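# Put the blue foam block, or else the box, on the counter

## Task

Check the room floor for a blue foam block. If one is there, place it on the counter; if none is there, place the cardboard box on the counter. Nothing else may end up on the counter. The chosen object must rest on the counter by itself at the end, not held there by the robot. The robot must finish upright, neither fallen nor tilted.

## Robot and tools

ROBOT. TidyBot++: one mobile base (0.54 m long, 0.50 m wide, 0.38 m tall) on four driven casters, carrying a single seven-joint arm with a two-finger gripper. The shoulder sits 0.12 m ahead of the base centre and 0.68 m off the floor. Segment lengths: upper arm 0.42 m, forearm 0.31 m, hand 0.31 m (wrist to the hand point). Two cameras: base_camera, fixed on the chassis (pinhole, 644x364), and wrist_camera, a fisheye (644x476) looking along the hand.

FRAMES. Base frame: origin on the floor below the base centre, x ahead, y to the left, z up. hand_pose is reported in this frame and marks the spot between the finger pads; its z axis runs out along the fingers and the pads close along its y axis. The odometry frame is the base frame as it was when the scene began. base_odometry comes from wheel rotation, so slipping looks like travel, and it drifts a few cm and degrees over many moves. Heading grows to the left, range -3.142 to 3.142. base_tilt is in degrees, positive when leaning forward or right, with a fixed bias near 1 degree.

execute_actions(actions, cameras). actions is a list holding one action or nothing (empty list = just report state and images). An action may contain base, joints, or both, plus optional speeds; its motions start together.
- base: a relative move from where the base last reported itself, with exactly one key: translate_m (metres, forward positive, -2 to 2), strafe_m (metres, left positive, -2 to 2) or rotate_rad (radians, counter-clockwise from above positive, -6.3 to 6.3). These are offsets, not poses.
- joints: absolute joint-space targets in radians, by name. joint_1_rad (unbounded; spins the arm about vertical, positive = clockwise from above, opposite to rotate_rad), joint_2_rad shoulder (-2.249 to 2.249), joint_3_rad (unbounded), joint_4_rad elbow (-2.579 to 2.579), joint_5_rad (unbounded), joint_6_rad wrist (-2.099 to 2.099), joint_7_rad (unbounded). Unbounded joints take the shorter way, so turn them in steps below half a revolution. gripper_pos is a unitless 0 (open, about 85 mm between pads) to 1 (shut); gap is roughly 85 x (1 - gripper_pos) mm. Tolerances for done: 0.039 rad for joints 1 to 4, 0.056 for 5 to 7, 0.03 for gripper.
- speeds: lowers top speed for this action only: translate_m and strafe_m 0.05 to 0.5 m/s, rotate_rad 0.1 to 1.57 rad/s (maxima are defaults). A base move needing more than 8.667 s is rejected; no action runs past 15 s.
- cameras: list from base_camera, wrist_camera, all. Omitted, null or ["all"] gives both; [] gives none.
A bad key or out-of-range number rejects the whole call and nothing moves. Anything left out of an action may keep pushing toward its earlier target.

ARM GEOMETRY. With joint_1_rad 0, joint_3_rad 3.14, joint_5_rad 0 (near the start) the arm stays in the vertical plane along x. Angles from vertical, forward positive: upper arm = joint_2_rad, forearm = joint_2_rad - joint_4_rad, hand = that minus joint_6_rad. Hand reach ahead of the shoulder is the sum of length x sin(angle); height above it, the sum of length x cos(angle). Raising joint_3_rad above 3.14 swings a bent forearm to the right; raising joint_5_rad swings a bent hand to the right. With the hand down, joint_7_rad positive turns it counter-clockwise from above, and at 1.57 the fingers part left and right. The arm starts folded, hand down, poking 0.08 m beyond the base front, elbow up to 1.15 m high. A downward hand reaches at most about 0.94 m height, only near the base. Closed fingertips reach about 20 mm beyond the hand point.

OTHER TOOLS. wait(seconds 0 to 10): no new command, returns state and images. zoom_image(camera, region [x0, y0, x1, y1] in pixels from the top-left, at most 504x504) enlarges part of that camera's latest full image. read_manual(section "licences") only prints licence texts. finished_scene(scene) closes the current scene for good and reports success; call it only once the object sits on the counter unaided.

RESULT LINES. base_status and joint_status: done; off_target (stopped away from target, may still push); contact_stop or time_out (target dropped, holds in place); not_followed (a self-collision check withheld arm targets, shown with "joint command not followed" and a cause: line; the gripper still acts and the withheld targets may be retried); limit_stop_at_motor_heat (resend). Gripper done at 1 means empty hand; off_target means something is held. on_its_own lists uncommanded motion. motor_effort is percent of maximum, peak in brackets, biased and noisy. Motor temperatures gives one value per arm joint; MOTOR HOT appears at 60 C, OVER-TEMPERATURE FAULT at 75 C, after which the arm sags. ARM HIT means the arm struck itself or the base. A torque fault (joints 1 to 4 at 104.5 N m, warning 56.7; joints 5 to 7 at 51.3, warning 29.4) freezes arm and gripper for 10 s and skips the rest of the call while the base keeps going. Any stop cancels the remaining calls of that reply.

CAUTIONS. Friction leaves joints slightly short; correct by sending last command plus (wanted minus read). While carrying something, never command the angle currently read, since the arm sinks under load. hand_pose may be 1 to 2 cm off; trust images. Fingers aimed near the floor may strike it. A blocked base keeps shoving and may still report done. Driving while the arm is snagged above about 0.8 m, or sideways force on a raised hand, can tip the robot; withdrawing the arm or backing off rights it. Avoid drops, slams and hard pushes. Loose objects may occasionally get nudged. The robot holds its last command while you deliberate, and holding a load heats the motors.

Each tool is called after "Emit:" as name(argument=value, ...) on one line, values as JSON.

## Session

Emit:
execute_actions(actions=[])

Scene clock: 0.00 s.
Motor temperatures (°C, as the motors report them): [33 33 25 28 33 38 37]
base_odometry: x=+0.000 y=+0.000 heading=+0.000 (m, m, rad; odometry frame)
base_tilt: forward=-0.5 right=+0.7 (deg)
base_status: not commanded
joint_positions: joint_1_rad=-0.004 joint_2_rad=-0.393 joint_3_rad=+3.119 joint_4_rad=-2.504 joint_5_rad=+0.023 joint_6_rad=-0.880 joint_7_rad=+1.578 gripper_pos=+0.000
joint_status: not commanded
motor_effort: joint_1_rad=+1 joint_2_rad=+0 joint_3_rad=+0 joint_4_rad=+12 joint_5_rad=-1 joint_6_rad=+0 joint_7_rad=+1 (%)
hand_pose: x=+0.2739 y=-0.0009 z=+0.6008 quat_wxyz=(+0.013, +0.997, +0.023, +0.075) (m; base frame)
pictures: base_camera, wrist_camera
Images, in order (width x height): base_camera 644x364, wrist_camera 644x476.

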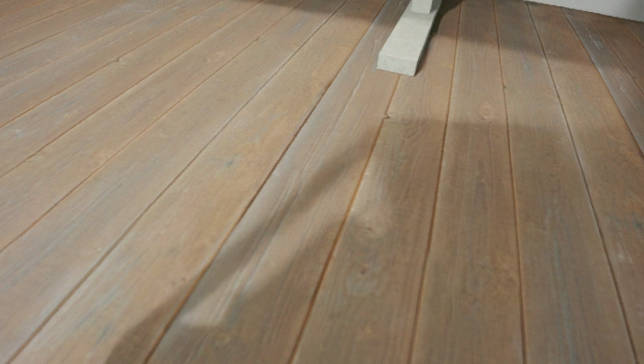

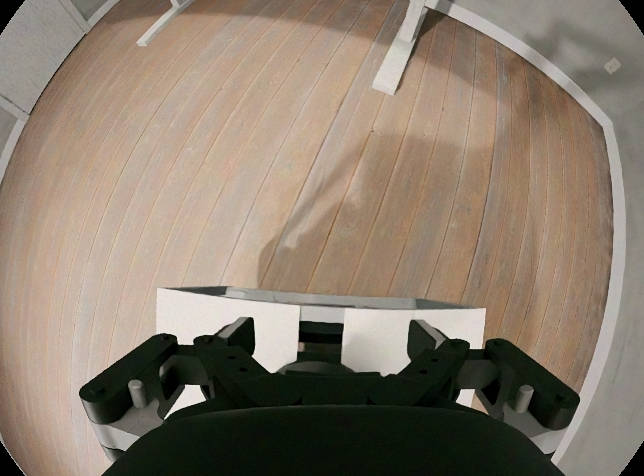

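Emit:
execute_actions(actions=[{"base":{"rotate_rad":2.0},"joints":{"joint_1_rad":1.4,"joint_2_rad":-0.6,"joint_4_rad":-1.6,"joint_6_rad":-1.2}}])

Emit:
execute_actions(actions=[{"joints":{"joint_1_rad":-0.5}}], cameras=["wrist_camera"])

Scene clock: 13.43 s.
Motor temperatures (°C, as the motors report them): [33 33 25 28 33 38 37]
base_odometry: x=+0.000 y=+0.000 heading=+2.000 (m, m, rad; odometry frame)
base_tilt: forward=-0.5 right=+0.6 (deg)
base_status: done
joint_positions: joint_1_rad=+1.381 joint_2_rad=-0.590 joint_3_rad=+3.119 joint_4_rad=-1.608 joint_5_rad=+0.023 joint_6_rad=-1.178 joint_7_rad=+1.578 gripper_pos=+0.000
joint_status: all done
motor_effort: joint_1_rad=+1(2) joint_2_rad=+2(3) joint_3_rad=+1(1) joint_4_rad=+18(18) joint_5_rad=+0(0) joint_6_rad=+7(7) joint_7_rad=+0(0) (%)
hand_pose: x=+0.1772 y=-0.2796 z=+1.0139 quat_wxyz=(+0.301, +0.695, -0.557, +0.342) (m; base frame)
pictures: base_camera, wrist_camera
Images, in order (width x height): base_camera 644x364, wrist_camera 644x476.

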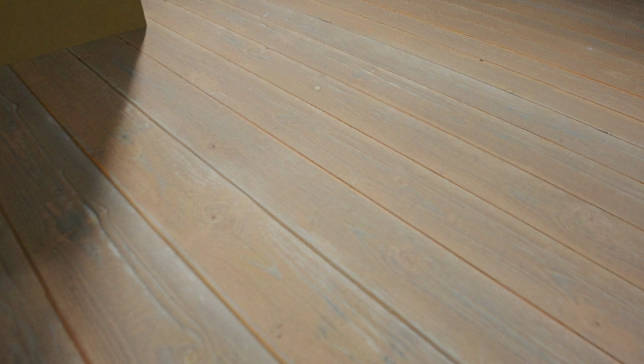

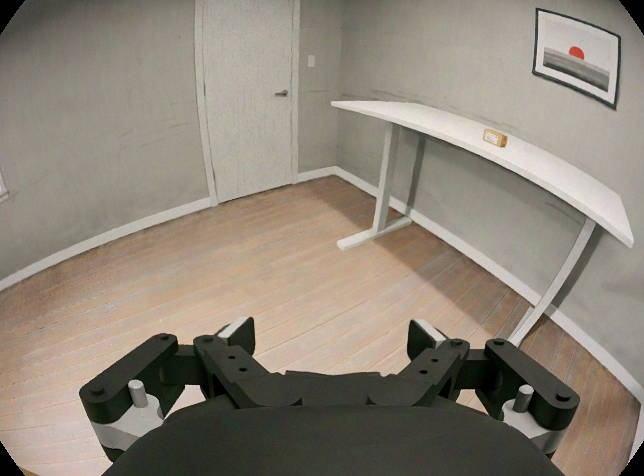

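Scene clock: 16.47 s.
Motor temperatures (°C, as the motors report them): [33 33 25 28 33 38 37]
base_odometry: x=+0.000 y=+0.000 heading=+2.000 (m, m, rad; odometry frame)
base_tilt: forward=-0.5 right=+0.6 (deg)
base_status: not commanded
joint_positions: joint_1_rad=-0.482 joint_2_rad=-0.590 joint_3_rad=+3.119 joint_4_rad=-1.608 joint_5_rad=+0.023 joint_6_rad=-1.178 joint_7_rad=+1.578 gripper_pos=+0.000
joint_status: all done
motor_effort: joint_1_rad=+0(1) joint_2_rad=+2(2) joint_3_rad=+0(1) joint_4_rad=+18(17) joint_5_rad=+0(0) joint_6_rad=+7(7) joint_7_rad=+1(1) (%)
hand_pose: x=+0.3700 y=+0.1362 z=+1.0139 quat_wxyz=(-0.095, +0.861, +0.225, +0.445) (m; base frame)
pictures: wrist_camera
Images, in order (width x height): wrist_camera 644x476.

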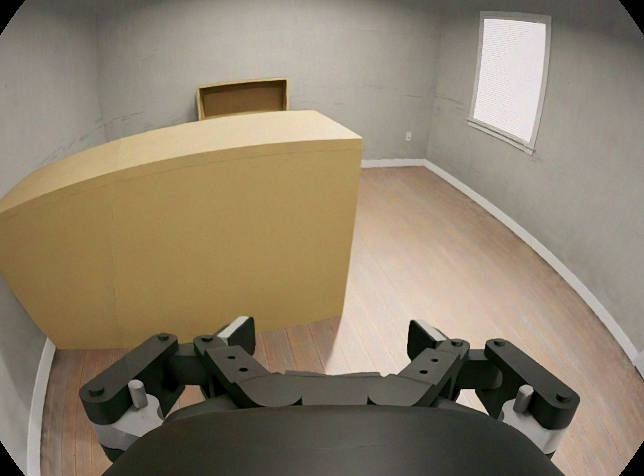

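Emit:
execute_actions(actions=[{"base":{"translate_m":1.6}}])

Emit:
execute_actions(actions=[{"base":{"rotate_rad":0.81}}])

Scene clock: 27.77 s.
Motor temperatures (°C, as the motors report them): [33 32 25 28 33 38 37]
base_odometry: x=-0.666 y=+1.455 heading=+2.000 (m, m, rad; odometry frame)
base_tilt: forward=-0.5 right=+0.6 (deg)
base_status: done
joint_positions: joint_1_rad=-0.483 joint_2_rad=-0.595 joint_3_rad=+3.119 joint_4_rad=-1.608 joint_5_rad=+0.023 joint_6_rad=-1.181 joint_7_rad=+1.578 gripper_pos=+0.000
joint_status: not commanded
motor_effort: joint_1_rad=+1(0) joint_2_rad=+3(5) joint_3_rad=+1(2) joint_4_rad=+18(18) joint_5_rad=-1(0) joint_6_rad=+7(7) joint_7_rad=+0(1) (%)
hand_pose: x=+0.3680 y=+0.1353 z=+1.0150 quat_wxyz=(-0.095, +0.861, +0.225, +0.447) (m; base frame)
pictures: base_camera, wrist_camera
Images, in order (width x height): base_camera 644x364, wrist_camera 644x476.

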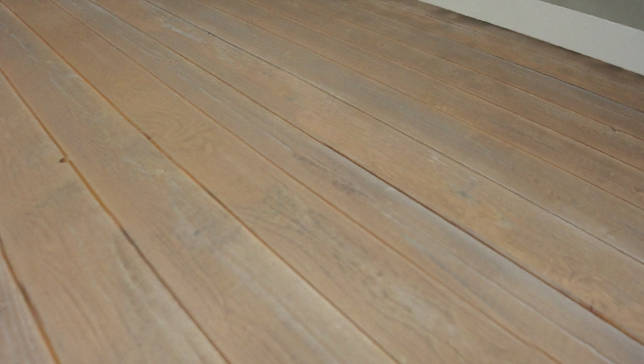

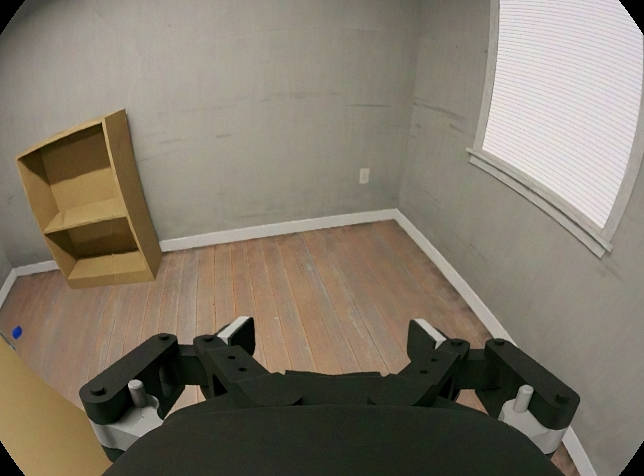

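Scene clock: 29.50 s.
Motor temperatures (°C, as the motors report them): [33 32 25 28 33 38 37]
base_odometry: x=-0.666 y=+1.455 heading=+2.810 (m, m, rad; odometry frame)
base_tilt: forward=-0.5 right=+0.7 (deg)
base_status: done
joint_positions: joint_1_rad=-0.484 joint_2_rad=-0.595 joint_3_rad=+3.119 joint_4_rad=-1.608 joint_5_rad=+0.023 joint_6_rad=-1.181 joint_7_rad=+1.578 gripper_pos=+0.000
joint_status: not commanded
motor_effort: joint_1_rad=+1(1) joint_2_rad=+2(3) joint_3_rad=+1(1) joint_4_rad=+17(18) joint_5_rad=+0(0) joint_6_rad=+7(7) joint_7_rad=+1(1) (%)
hand_pose: x=+0.3677 y=+0.1357 z=+1.0150 quat_wxyz=(-0.096, +0.860, +0.226, +0.447) (m; base frame)
pictures: base_camera, wrist_camera
Images, in order (width x height): base_camera 644x364, wrist_camera 644x476.

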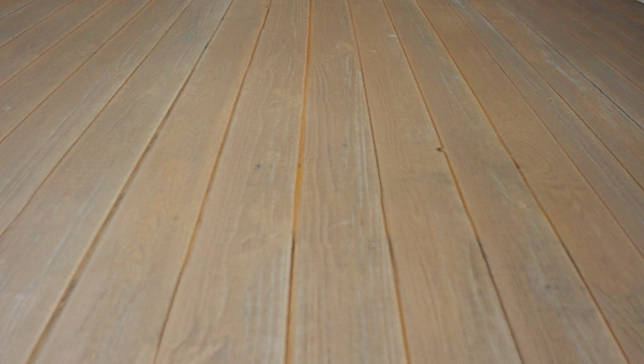

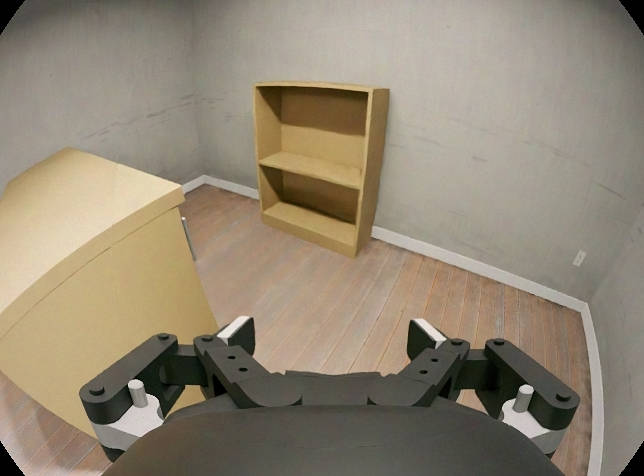

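Emit:
execute_actions(actions=[{"base":{"translate_m":1.1},"joints":{"joint_1_rad":0.0,"joint_3_rad":3.15}}], cameras=[])

Emit:
execute_actions(actions=[{"base":{"rotate_rad":1.55}}])

Scene clock: 40.43 s.
Motor temperatures (°C, as the motors report them): [33 32 25 28 33 38 37]
base_odometry: x=-1.707 y=+1.812 heading=+2.810 (m, m, rad; odometry frame)
base_tilt: forward=-0.5 right=+0.6 (deg)
base_status: done
joint_positions: joint_1_rad=-0.018 joint_2_rad=-0.597 joint_3_rad=+3.135 joint_4_rad=-1.607 joint_5_rad=+0.023 joint_6_rad=-1.182 joint_7_rad=+1.578 gripper_pos=+0.000
joint_status: all done
motor_effort: joint_1_rad=+1(1) joint_2_rad=+3(6) joint_3_rad=+0(2) joint_4_rad=+17(18) joint_5_rad=+0(0) joint_6_rad=+7(7) joint_7_rad=+0(1) (%)
hand_pose: x=+0.4019 y=+0.0024 z=+1.0156 quat_wxyz=(+0.009, +0.889, +0.013, +0.457) (m; base frame)
pictures: none
No camera images: the call's "cameras" was empty. Leave "cameras" out to get every camera's image.

Scene clock: 42.70 s.
Motor temperatures (°C, as the motors report them): [33 32 25 28 33 38 37]
base_odometry: x=-1.707 y=+1.812 heading=-1.923 (m, m, rad; odometry frame)
base_tilt: forward=-0.5 right=+0.7 (deg)
base_status: done
joint_positions: joint_1_rad=-0.017 joint_2_rad=-0.597 joint_3_rad=+3.139 joint_4_rad=-1.607 joint_5_rad=+0.023 joint_6_rad=-1.182 joint_7_rad=+1.578 gripper_pos=+0.000
joint_status: not commanded
motor_effort: joint_1_rad=+1(1) joint_2_rad=+2(2) joint_3_rad=+0(2) joint_4_rad=+18(18) joint_5_rad=+0(1) joint_6_rad=+7(7) joint_7_rad=+1(0) (%)
hand_pose: x=+0.4019 y=+0.0008 z=+1.0156 quat_wxyz=(+0.009, +0.889, +0.011, +0.457) (m; base frame)
pictures: base_camera, wrist_camera
Images, in order (width x height): base_camera 644x364, wrist_camera 644x476.

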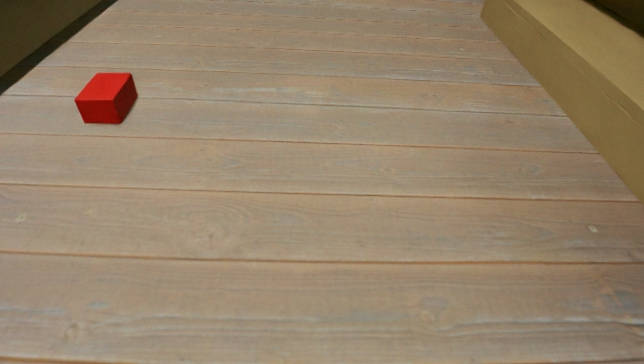

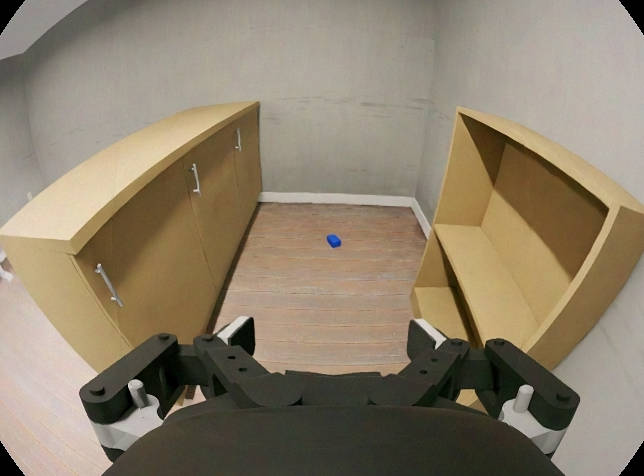

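Emit:
execute_actions(actions=[{"base":{"translate_m":1.18},"joints":{"joint_1_rad":0.08,"joint_2_rad":1.42,"joint_4_rad":-1.225,"joint_6_rad":-0.47}}])

Scene clock: 52.97 s.
Motor temperatures (°C, as the motors report them): [33 32 25 28 33 38 37]
base_odometry: x=-2.113 y=+0.704 heading=-1.923 (m, m, rad; odometry frame)
base_tilt: forward=-0.5 right=+0.6 (deg)
base_status: done
joint_positions: joint_1_rad=+0.060 joint_2_rad=+1.411 joint_3_rad=+3.139 joint_4_rad=-1.231 joint_5_rad=+0.023 joint_6_rad=-0.488 joint_7_rad=+1.578 gripper_pos=+0.000
joint_status: all done
motor_effort: joint_1_rad=+0(0) joint_2_rad=-42(44) joint_3_rad=-1(1) joint_4_rad=+7(18) joint_5_rad=-1(0) joint_6_rad=+0(8) joint_7_rad=+1(0) (%)
hand_pose: x=+0.6881 y=-0.0342 z=+0.1617 quat_wxyz=(+0.004, +1.000, -0.016, +0.006) (m; base frame)
pictures: base_camera, wrist_camera
Images, in order (width x height): base_camera 644x364, wrist_camera 644x476.

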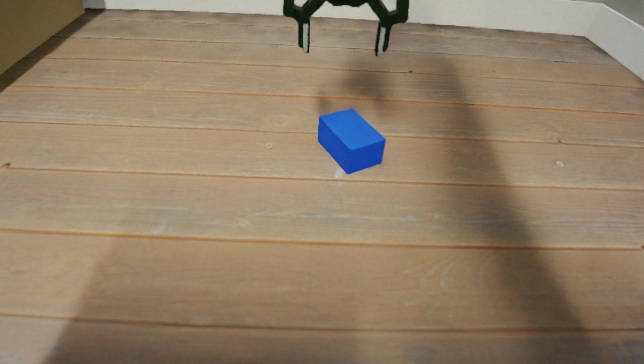

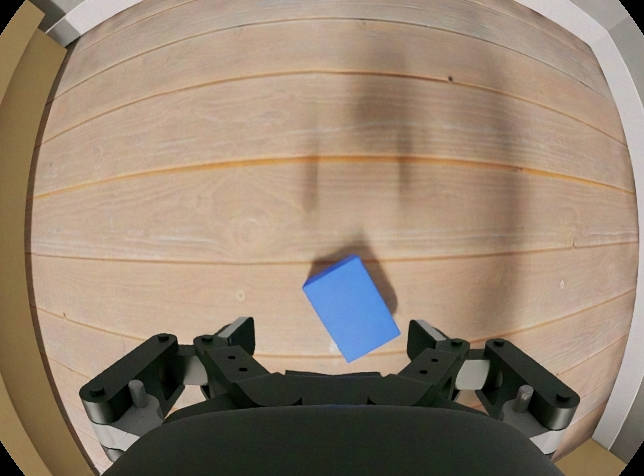

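Emit:
execute_actions(actions=[{"joints":{"joint_1_rad":0.113,"joint_7_rad":2.165,"joint_2_rad":1.57,"joint_4_rad":-1.103,"joint_6_rad":-0.44}}])

Scene clock: 60.40 s.
Motor temperatures (°C, as the motors report them): [33 33 25 28 33 38 37]
base_odometry: x=-2.113 y=+0.704 heading=-1.923 (m, m, rad; odometry frame)
base_tilt: forward=-0.5 right=+0.7 (deg)
base_status: not commanded
joint_positions: joint_1_rad=+0.097 joint_2_rad=+1.572 joint_3_rad=+3.139 joint_4_rad=-1.111 joint_5_rad=+0.023 joint_6_rad=-0.461 joint_7_rad=+2.139 gripper_pos=+0.000
joint_status: all done
motor_effort: joint_1_rad=+1(1) joint_2_rad=-42(44) joint_3_rad=-1(1) joint_4_rad=+7(9) joint_5_rad=+0(0) joint_6_rad=+0(1) joint_7_rad=+1(0) (%)
hand_pose: x=+0.6754 y=-0.0544 z=+0.0881 quat_wxyz=(+0.003, +0.970, +0.243, -0.002) (m; base frame)
pictures: base_camera, wrist_camera
Images, in order (width x height): base_camera 644x364, wrist_camera 644x476.

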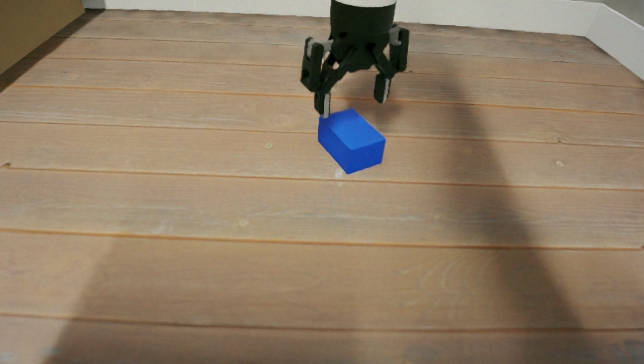

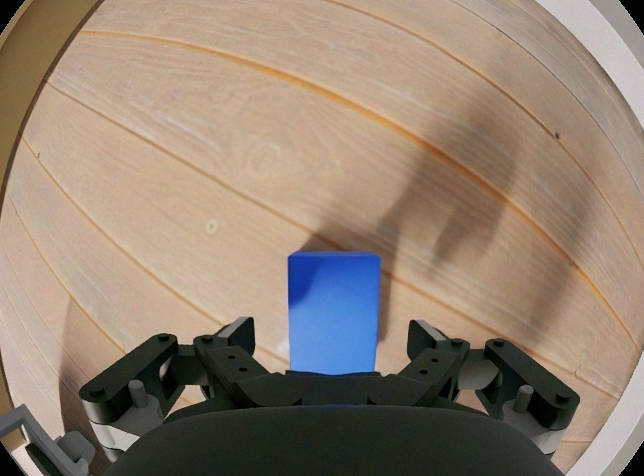

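Emit:
execute_actions(actions=[{"joints":{"joint_2_rad":1.70,"joint_4_rad":-0.955}}])

Emit:
execute_actions(actions=[{"joints":{"gripper_pos":1.0}}])

Scene clock: 65.83 s.
Motor temperatures (°C, as the motors report them): [33 33 25 28 33 38 37]
base_odometry: x=-2.113 y=+0.704 heading=-1.923 (m, m, rad; odometry frame)
base_tilt: forward=-0.5 right=+0.6 (deg)
base_status: not commanded
joint_positions: joint_1_rad=+0.097 joint_2_rad=+1.697 joint_3_rad=+3.139 joint_4_rad=-0.963 joint_5_rad=+0.023 joint_6_rad=-0.459 joint_7_rad=+2.139 gripper_pos=+0.000
joint_status: all done
motor_effort: joint_1_rad=+1(1) joint_2_rad=-42(45) joint_3_rad=-1(1) joint_4_rad=+8(8) joint_5_rad=-1(1) joint_6_rad=+1(1) joint_7_rad=+0(1) (%)
hand_pose: x=+0.6865 y=-0.0556 z=+0.0392 quat_wxyz=(+0.007, +0.970, +0.243, +0.010) (m; base frame)
pictures: base_camera, wrist_camera
Images, in order (width x height): base_camera 644x364, wrist_camera 644x476.

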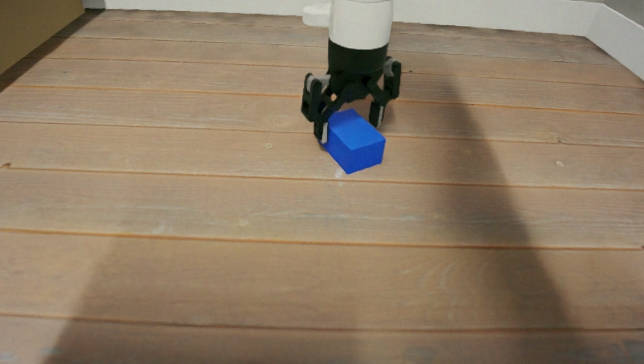

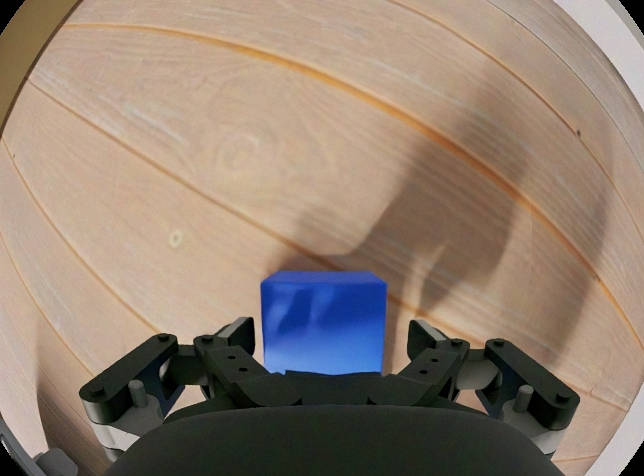

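Scene clock: 66.93 s.
Motor temperatures (°C, as the motors report them): [33 33 25 28 33 38 37]
base_odometry: x=-2.113 y=+0.704 heading=-1.923 (m, m, rad; odometry frame)
base_tilt: forward=-0.4 right=+0.7 (deg)
base_status: not commanded
joint_positions: joint_1_rad=+0.097 joint_2_rad=+1.695 joint_3_rad=+3.139 joint_4_rad=-0.960 joint_5_rad=+0.023 joint_6_rad=-0.461 joint_7_rad=+2.139 gripper_pos=+0.414
joint_status: gripper_pos off_target (ended at +0.414, target +1.000)
motor_effort: joint_1_rad=+0(1) joint_2_rad=-41(42) joint_3_rad=+0(1) joint_4_rad=+9(14) joint_5_rad=-1(0) joint_6_rad=+2(9) joint_7_rad=+0(0) (%)
hand_pose: x=+0.6889 y=-0.0558 z=+0.0409 quat_wxyz=(+0.008, +0.970, +0.243, +0.011) (m; base frame)
pictures: base_camera, wrist_camera
Images, in order (width x height): base_camera 644x364, wrist_camera 644x476.

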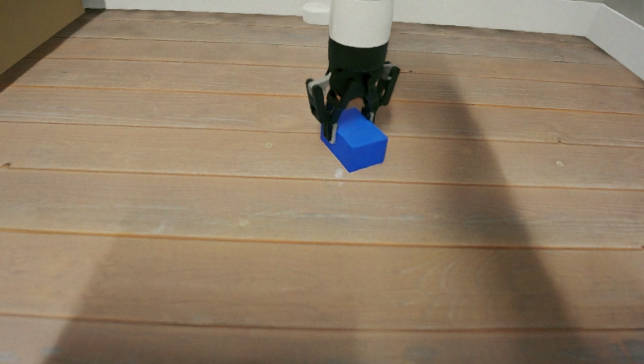

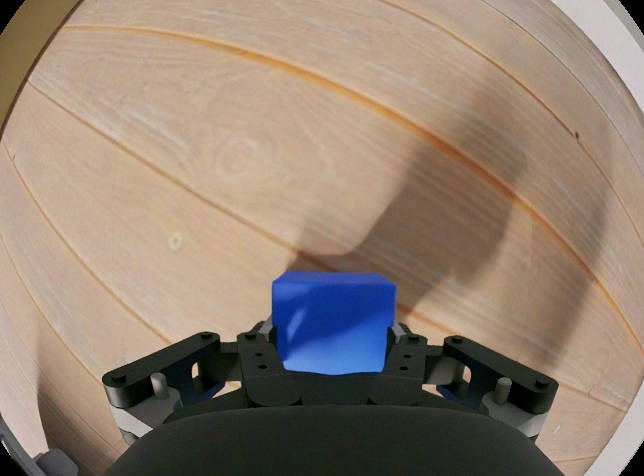

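Emit:
execute_actions(actions=[{"joints":{"joint_1_rad":-0.3,"joint_2_rad":0.33,"joint_4_rad":-1.06,"joint_6_rad":-0.33,"joint_7_rad":1.56}}], cameras=["wrist_camera"])

Emit:
execute_actions(actions=[{"joints":{"joint_1_rad":-1.57}}], cameras=["wrist_camera"])

Scene clock: 78.40 s.
Motor temperatures (°C, as the motors report them): [33 33 25 28 33 38 37]
base_odometry: x=-2.113 y=+0.704 heading=-1.923 (m, m, rad; odometry frame)
base_tilt: forward=-0.5 right=+0.6 (deg)
base_status: not commanded
joint_positions: joint_1_rad=-0.282 joint_2_rad=+0.334 joint_3_rad=+3.140 joint_4_rad=-1.051 joint_5_rad=+0.023 joint_6_rad=-0.351 joint_7_rad=+1.598 gripper_pos=+0.414
joint_status: all done
motor_effort: joint_1_rad=+1(3) joint_2_rad=-33(51) joint_3_rad=+0(1) joint_4_rad=+21(21) joint_5_rad=-1(0) joint_6_rad=+9(9) joint_7_rad=+1(0) (%)
hand_pose: x=+0.8433 y=+0.2097 z=+1.0856 quat_wxyz=(-0.073, +0.753, +0.123, +0.642) (m; base frame)
pictures: wrist_camera
Images, in order (width x height): wrist_camera 644x476.

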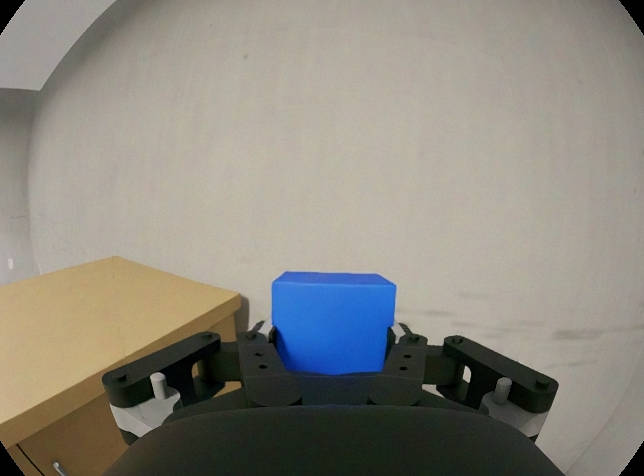

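Scene clock: 80.93 s.
Motor temperatures (°C, as the motors report them): [33 33 25 28 33 38 37]
base_odometry: x=-2.113 y=+0.704 heading=-1.923 (m, m, rad; odometry frame)
base_tilt: forward=-0.5 right=+0.6 (deg)
base_status: not commanded
joint_positions: joint_1_rad=-1.560 joint_2_rad=+0.334 joint_3_rad=+3.144 joint_4_rad=-1.051 joint_5_rad=+0.023 joint_6_rad=-0.351 joint_7_rad=+1.598 gripper_pos=+0.414
joint_status: all done
motor_effort: joint_1_rad=+1(2) joint_2_rad=-33(34) joint_3_rad=+0(2) joint_4_rad=+21(21) joint_5_rad=-1(0) joint_6_rad=+8(9) joint_7_rad=+1(0) (%)
hand_pose: x=+0.1296 y=+0.7540 z=+1.0856 quat_wxyz=(-0.440, +0.532, +0.548, +0.473) (m; base frame)
pictures: wrist_camera
Images, in order (width x height): wrist_camera 644x476.

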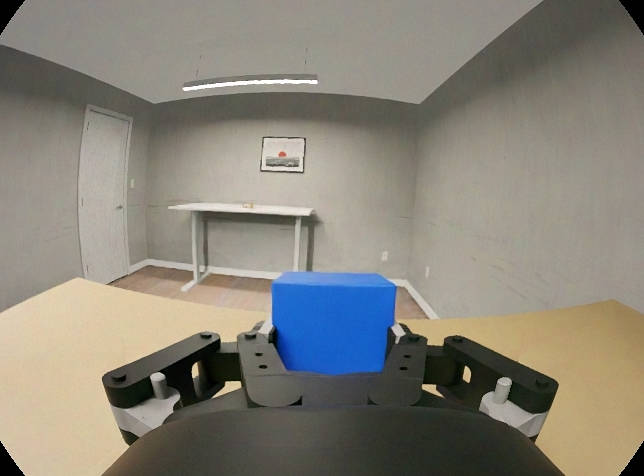

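Emit:
execute_actions(actions=[{"joints":{"joint_2_rad":0.58,"joint_4_rad":-0.95,"joint_6_rad":-0.11,"joint_7_rad":1.51}}], cameras=["wrist_camera"])

Emit:
execute_actions(actions=[{"joints":{"joint_2_rad":0.625}}], cameras=["wrist_camera"])

Scene clock: 89.30 s.
Motor temperatures (°C, as the motors report them): [33 33 25 28 33 38 37]
base_odometry: x=-2.113 y=+0.704 heading=-1.923 (m, m, rad; odometry frame)
base_tilt: forward=-0.5 right=+0.6 (deg)
base_status: not commanded
joint_positions: joint_1_rad=-1.560 joint_2_rad=+0.590 joint_3_rad=+3.144 joint_4_rad=-0.961 joint_5_rad=+0.023 joint_6_rad=-0.133 joint_7_rad=+1.548 gripper_pos=+0.414
joint_status: all done
motor_effort: joint_1_rad=+1(0) joint_2_rad=-41(45) joint_3_rad=+0(1) joint_4_rad=+21(22) joint_5_rad=-1(1) joint_6_rad=+9(10) joint_7_rad=+0(0) (%)
hand_pose: x=+0.1292 y=+0.8576 z=+1.0030 quat_wxyz=(-0.467, +0.531, +0.523, +0.475) (m; base frame)
pictures: wrist_camera
Images, in order (width x height): wrist_camera 644x476.

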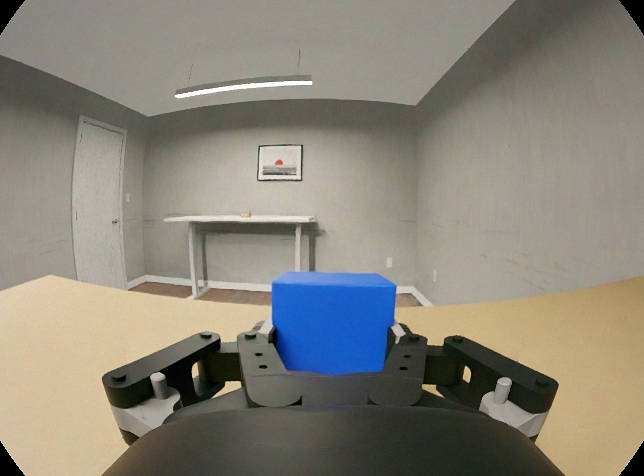

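Scene clock: 90.17 s.
Motor temperatures (°C, as the motors report them): [33 33 25 28 33 38 37]
base_odometry: x=-2.113 y=+0.704 heading=-1.923 (m, m, rad; odometry frame)
base_tilt: forward=-0.5 right=+0.6 (deg)
base_status: not commanded
joint_positions: joint_1_rad=-1.560 joint_2_rad=+0.619 joint_3_rad=+3.144 joint_4_rad=-0.958 joint_5_rad=+0.023 joint_6_rad=-0.129 joint_7_rad=+1.548 gripper_pos=+0.414
joint_status: all done
motor_effort: joint_1_rad=+0(1) joint_2_rad=-42(43) joint_3_rad=+0(0) joint_4_rad=+21(22) joint_5_rad=+0(1) joint_6_rad=+9(9) joint_7_rad=+0(0) (%)
hand_pose: x=+0.1292 y=+0.8670 z=+0.9806 quat_wxyz=(-0.461, +0.536, +0.529, +0.469) (m; base frame)
pictures: wrist_camera
Images, in order (width x height): wrist_camera 644x476.

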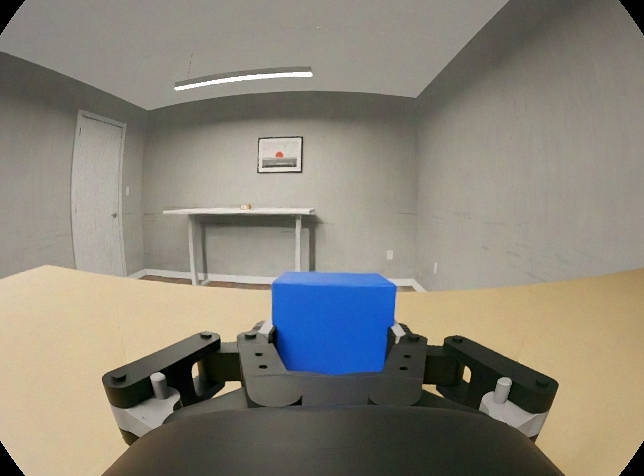

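Contact is ambiguous; one more small step.

Emit:
execute_actions(actions=[{"joints":{"joint_2_rad":0.645}}], cameras=["wrist_camera"])

Scene clock: 94.07 s.
Motor temperatures (°C, as the motors report them): [33 33 25 28 33 38 37]
base_odometry: x=-2.113 y=+0.704 heading=-1.923 (m, m, rad; odometry frame)
base_tilt: forward=-0.5 right=+0.6 (deg)
base_status: not commanded
joint_positions: joint_1_rad=-1.560 joint_2_rad=+0.623 joint_3_rad=+3.144 joint_4_rad=-0.954 joint_5_rad=+0.023 joint_6_rad=-0.126 joint_7_rad=+1.548 gripper_pos=+0.414
joint_status: all done
motor_effort: joint_1_rad=+1(1) joint_2_rad=-40(41) joint_3_rad=-1(0) joint_4_rad=+20(21) joint_5_rad=+0(0) joint_6_rad=+8(8) joint_7_rad=+0(0) (%)
hand_pose: x=+0.1292 y=+0.8685 z=+0.9797 quat_wxyz=(-0.461, +0.536, +0.528, +0.470) (m; base frame)
pictures: wrist_camera
Images, in order (width x height): wrist_camera 644x476.

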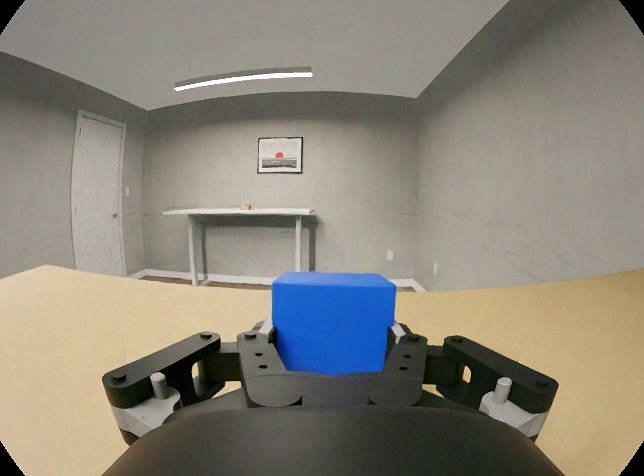

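Emit:
execute_actions(actions=[{"joints":{"gripper_pos":0.0}}], cameras=["wrist_camera"])

Emit:
execute_actions(actions=[{"joints":{"joint_2_rad":0.35,"joint_4_rad":-1.2,"joint_6_rad":-0.2}}], cameras=["wrist_camera"])

Scene clock: 99.17 s.
Motor temperatures (°C, as the motors report them): [33 33 25 28 33 38 37]
base_odometry: x=-2.113 y=+0.704 heading=-1.923 (m, m, rad; odometry frame)
base_tilt: forward=-0.5 right=+0.6 (deg)
base_status: not commanded
joint_positions: joint_1_rad=-1.560 joint_2_rad=+0.630 joint_3_rad=+3.144 joint_4_rad=-0.954 joint_5_rad=+0.023 joint_6_rad=-0.126 joint_7_rad=+1.548 gripper_pos=+0.000
joint_status: all done
motor_effort: joint_1_rad=+1(0) joint_2_rad=-41(42) joint_3_rad=+0(0) joint_4_rad=+21(21) joint_5_rad=+0(1) joint_6_rad=+9(8) joint_7_rad=+0(0) (%)
hand_pose: x=+0.1293 y=+0.8703 z=+0.9745 quat_wxyz=(-0.460, +0.537, +0.530, +0.468) (m; base frame)
pictures: wrist_camera
Images, in order (width x height): wrist_camera 644x476.

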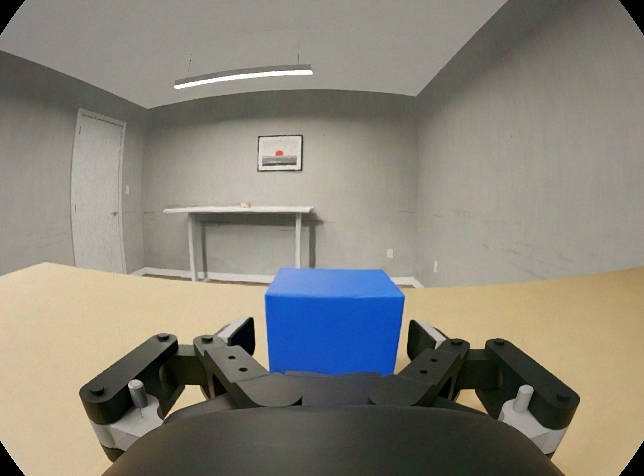

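Scene clock: 100.90 s.
Motor temperatures (°C, as the motors report them): [33 34 25 28 33 38 37]
base_odometry: x=-2.113 y=+0.704 heading=-1.923 (m, m, rad; odometry frame)
base_tilt: forward=-0.5 right=+0.6 (deg)
base_status: not commanded
joint_positions: joint_1_rad=-1.560 joint_2_rad=+0.344 joint_3_rad=+3.144 joint_4_rad=-1.190 joint_5_rad=+0.023 joint_6_rad=-0.179 joint_7_rad=+1.548 gripper_pos=+0.000
joint_status: all done
motor_effort: joint_1_rad=+0(2) joint_2_rad=-33(43) joint_3_rad=+0(0) joint_4_rad=+20(21) joint_5_rad=-1(1) joint_6_rad=+9(9) joint_7_rad=+0(1) (%)
hand_pose: x=+0.1286 y=+0.7641 z=+1.0457 quat_wxyz=(-0.459, +0.538, +0.530, +0.468) (m; base frame)
pictures: wrist_camera
Images, in order (width x height): wrist_camera 644x476.

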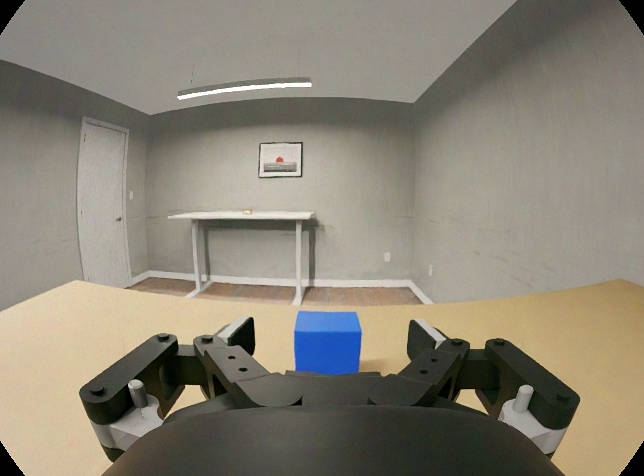

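Emit:
finished_scene(scene=2)

The scene is finished: the task was done.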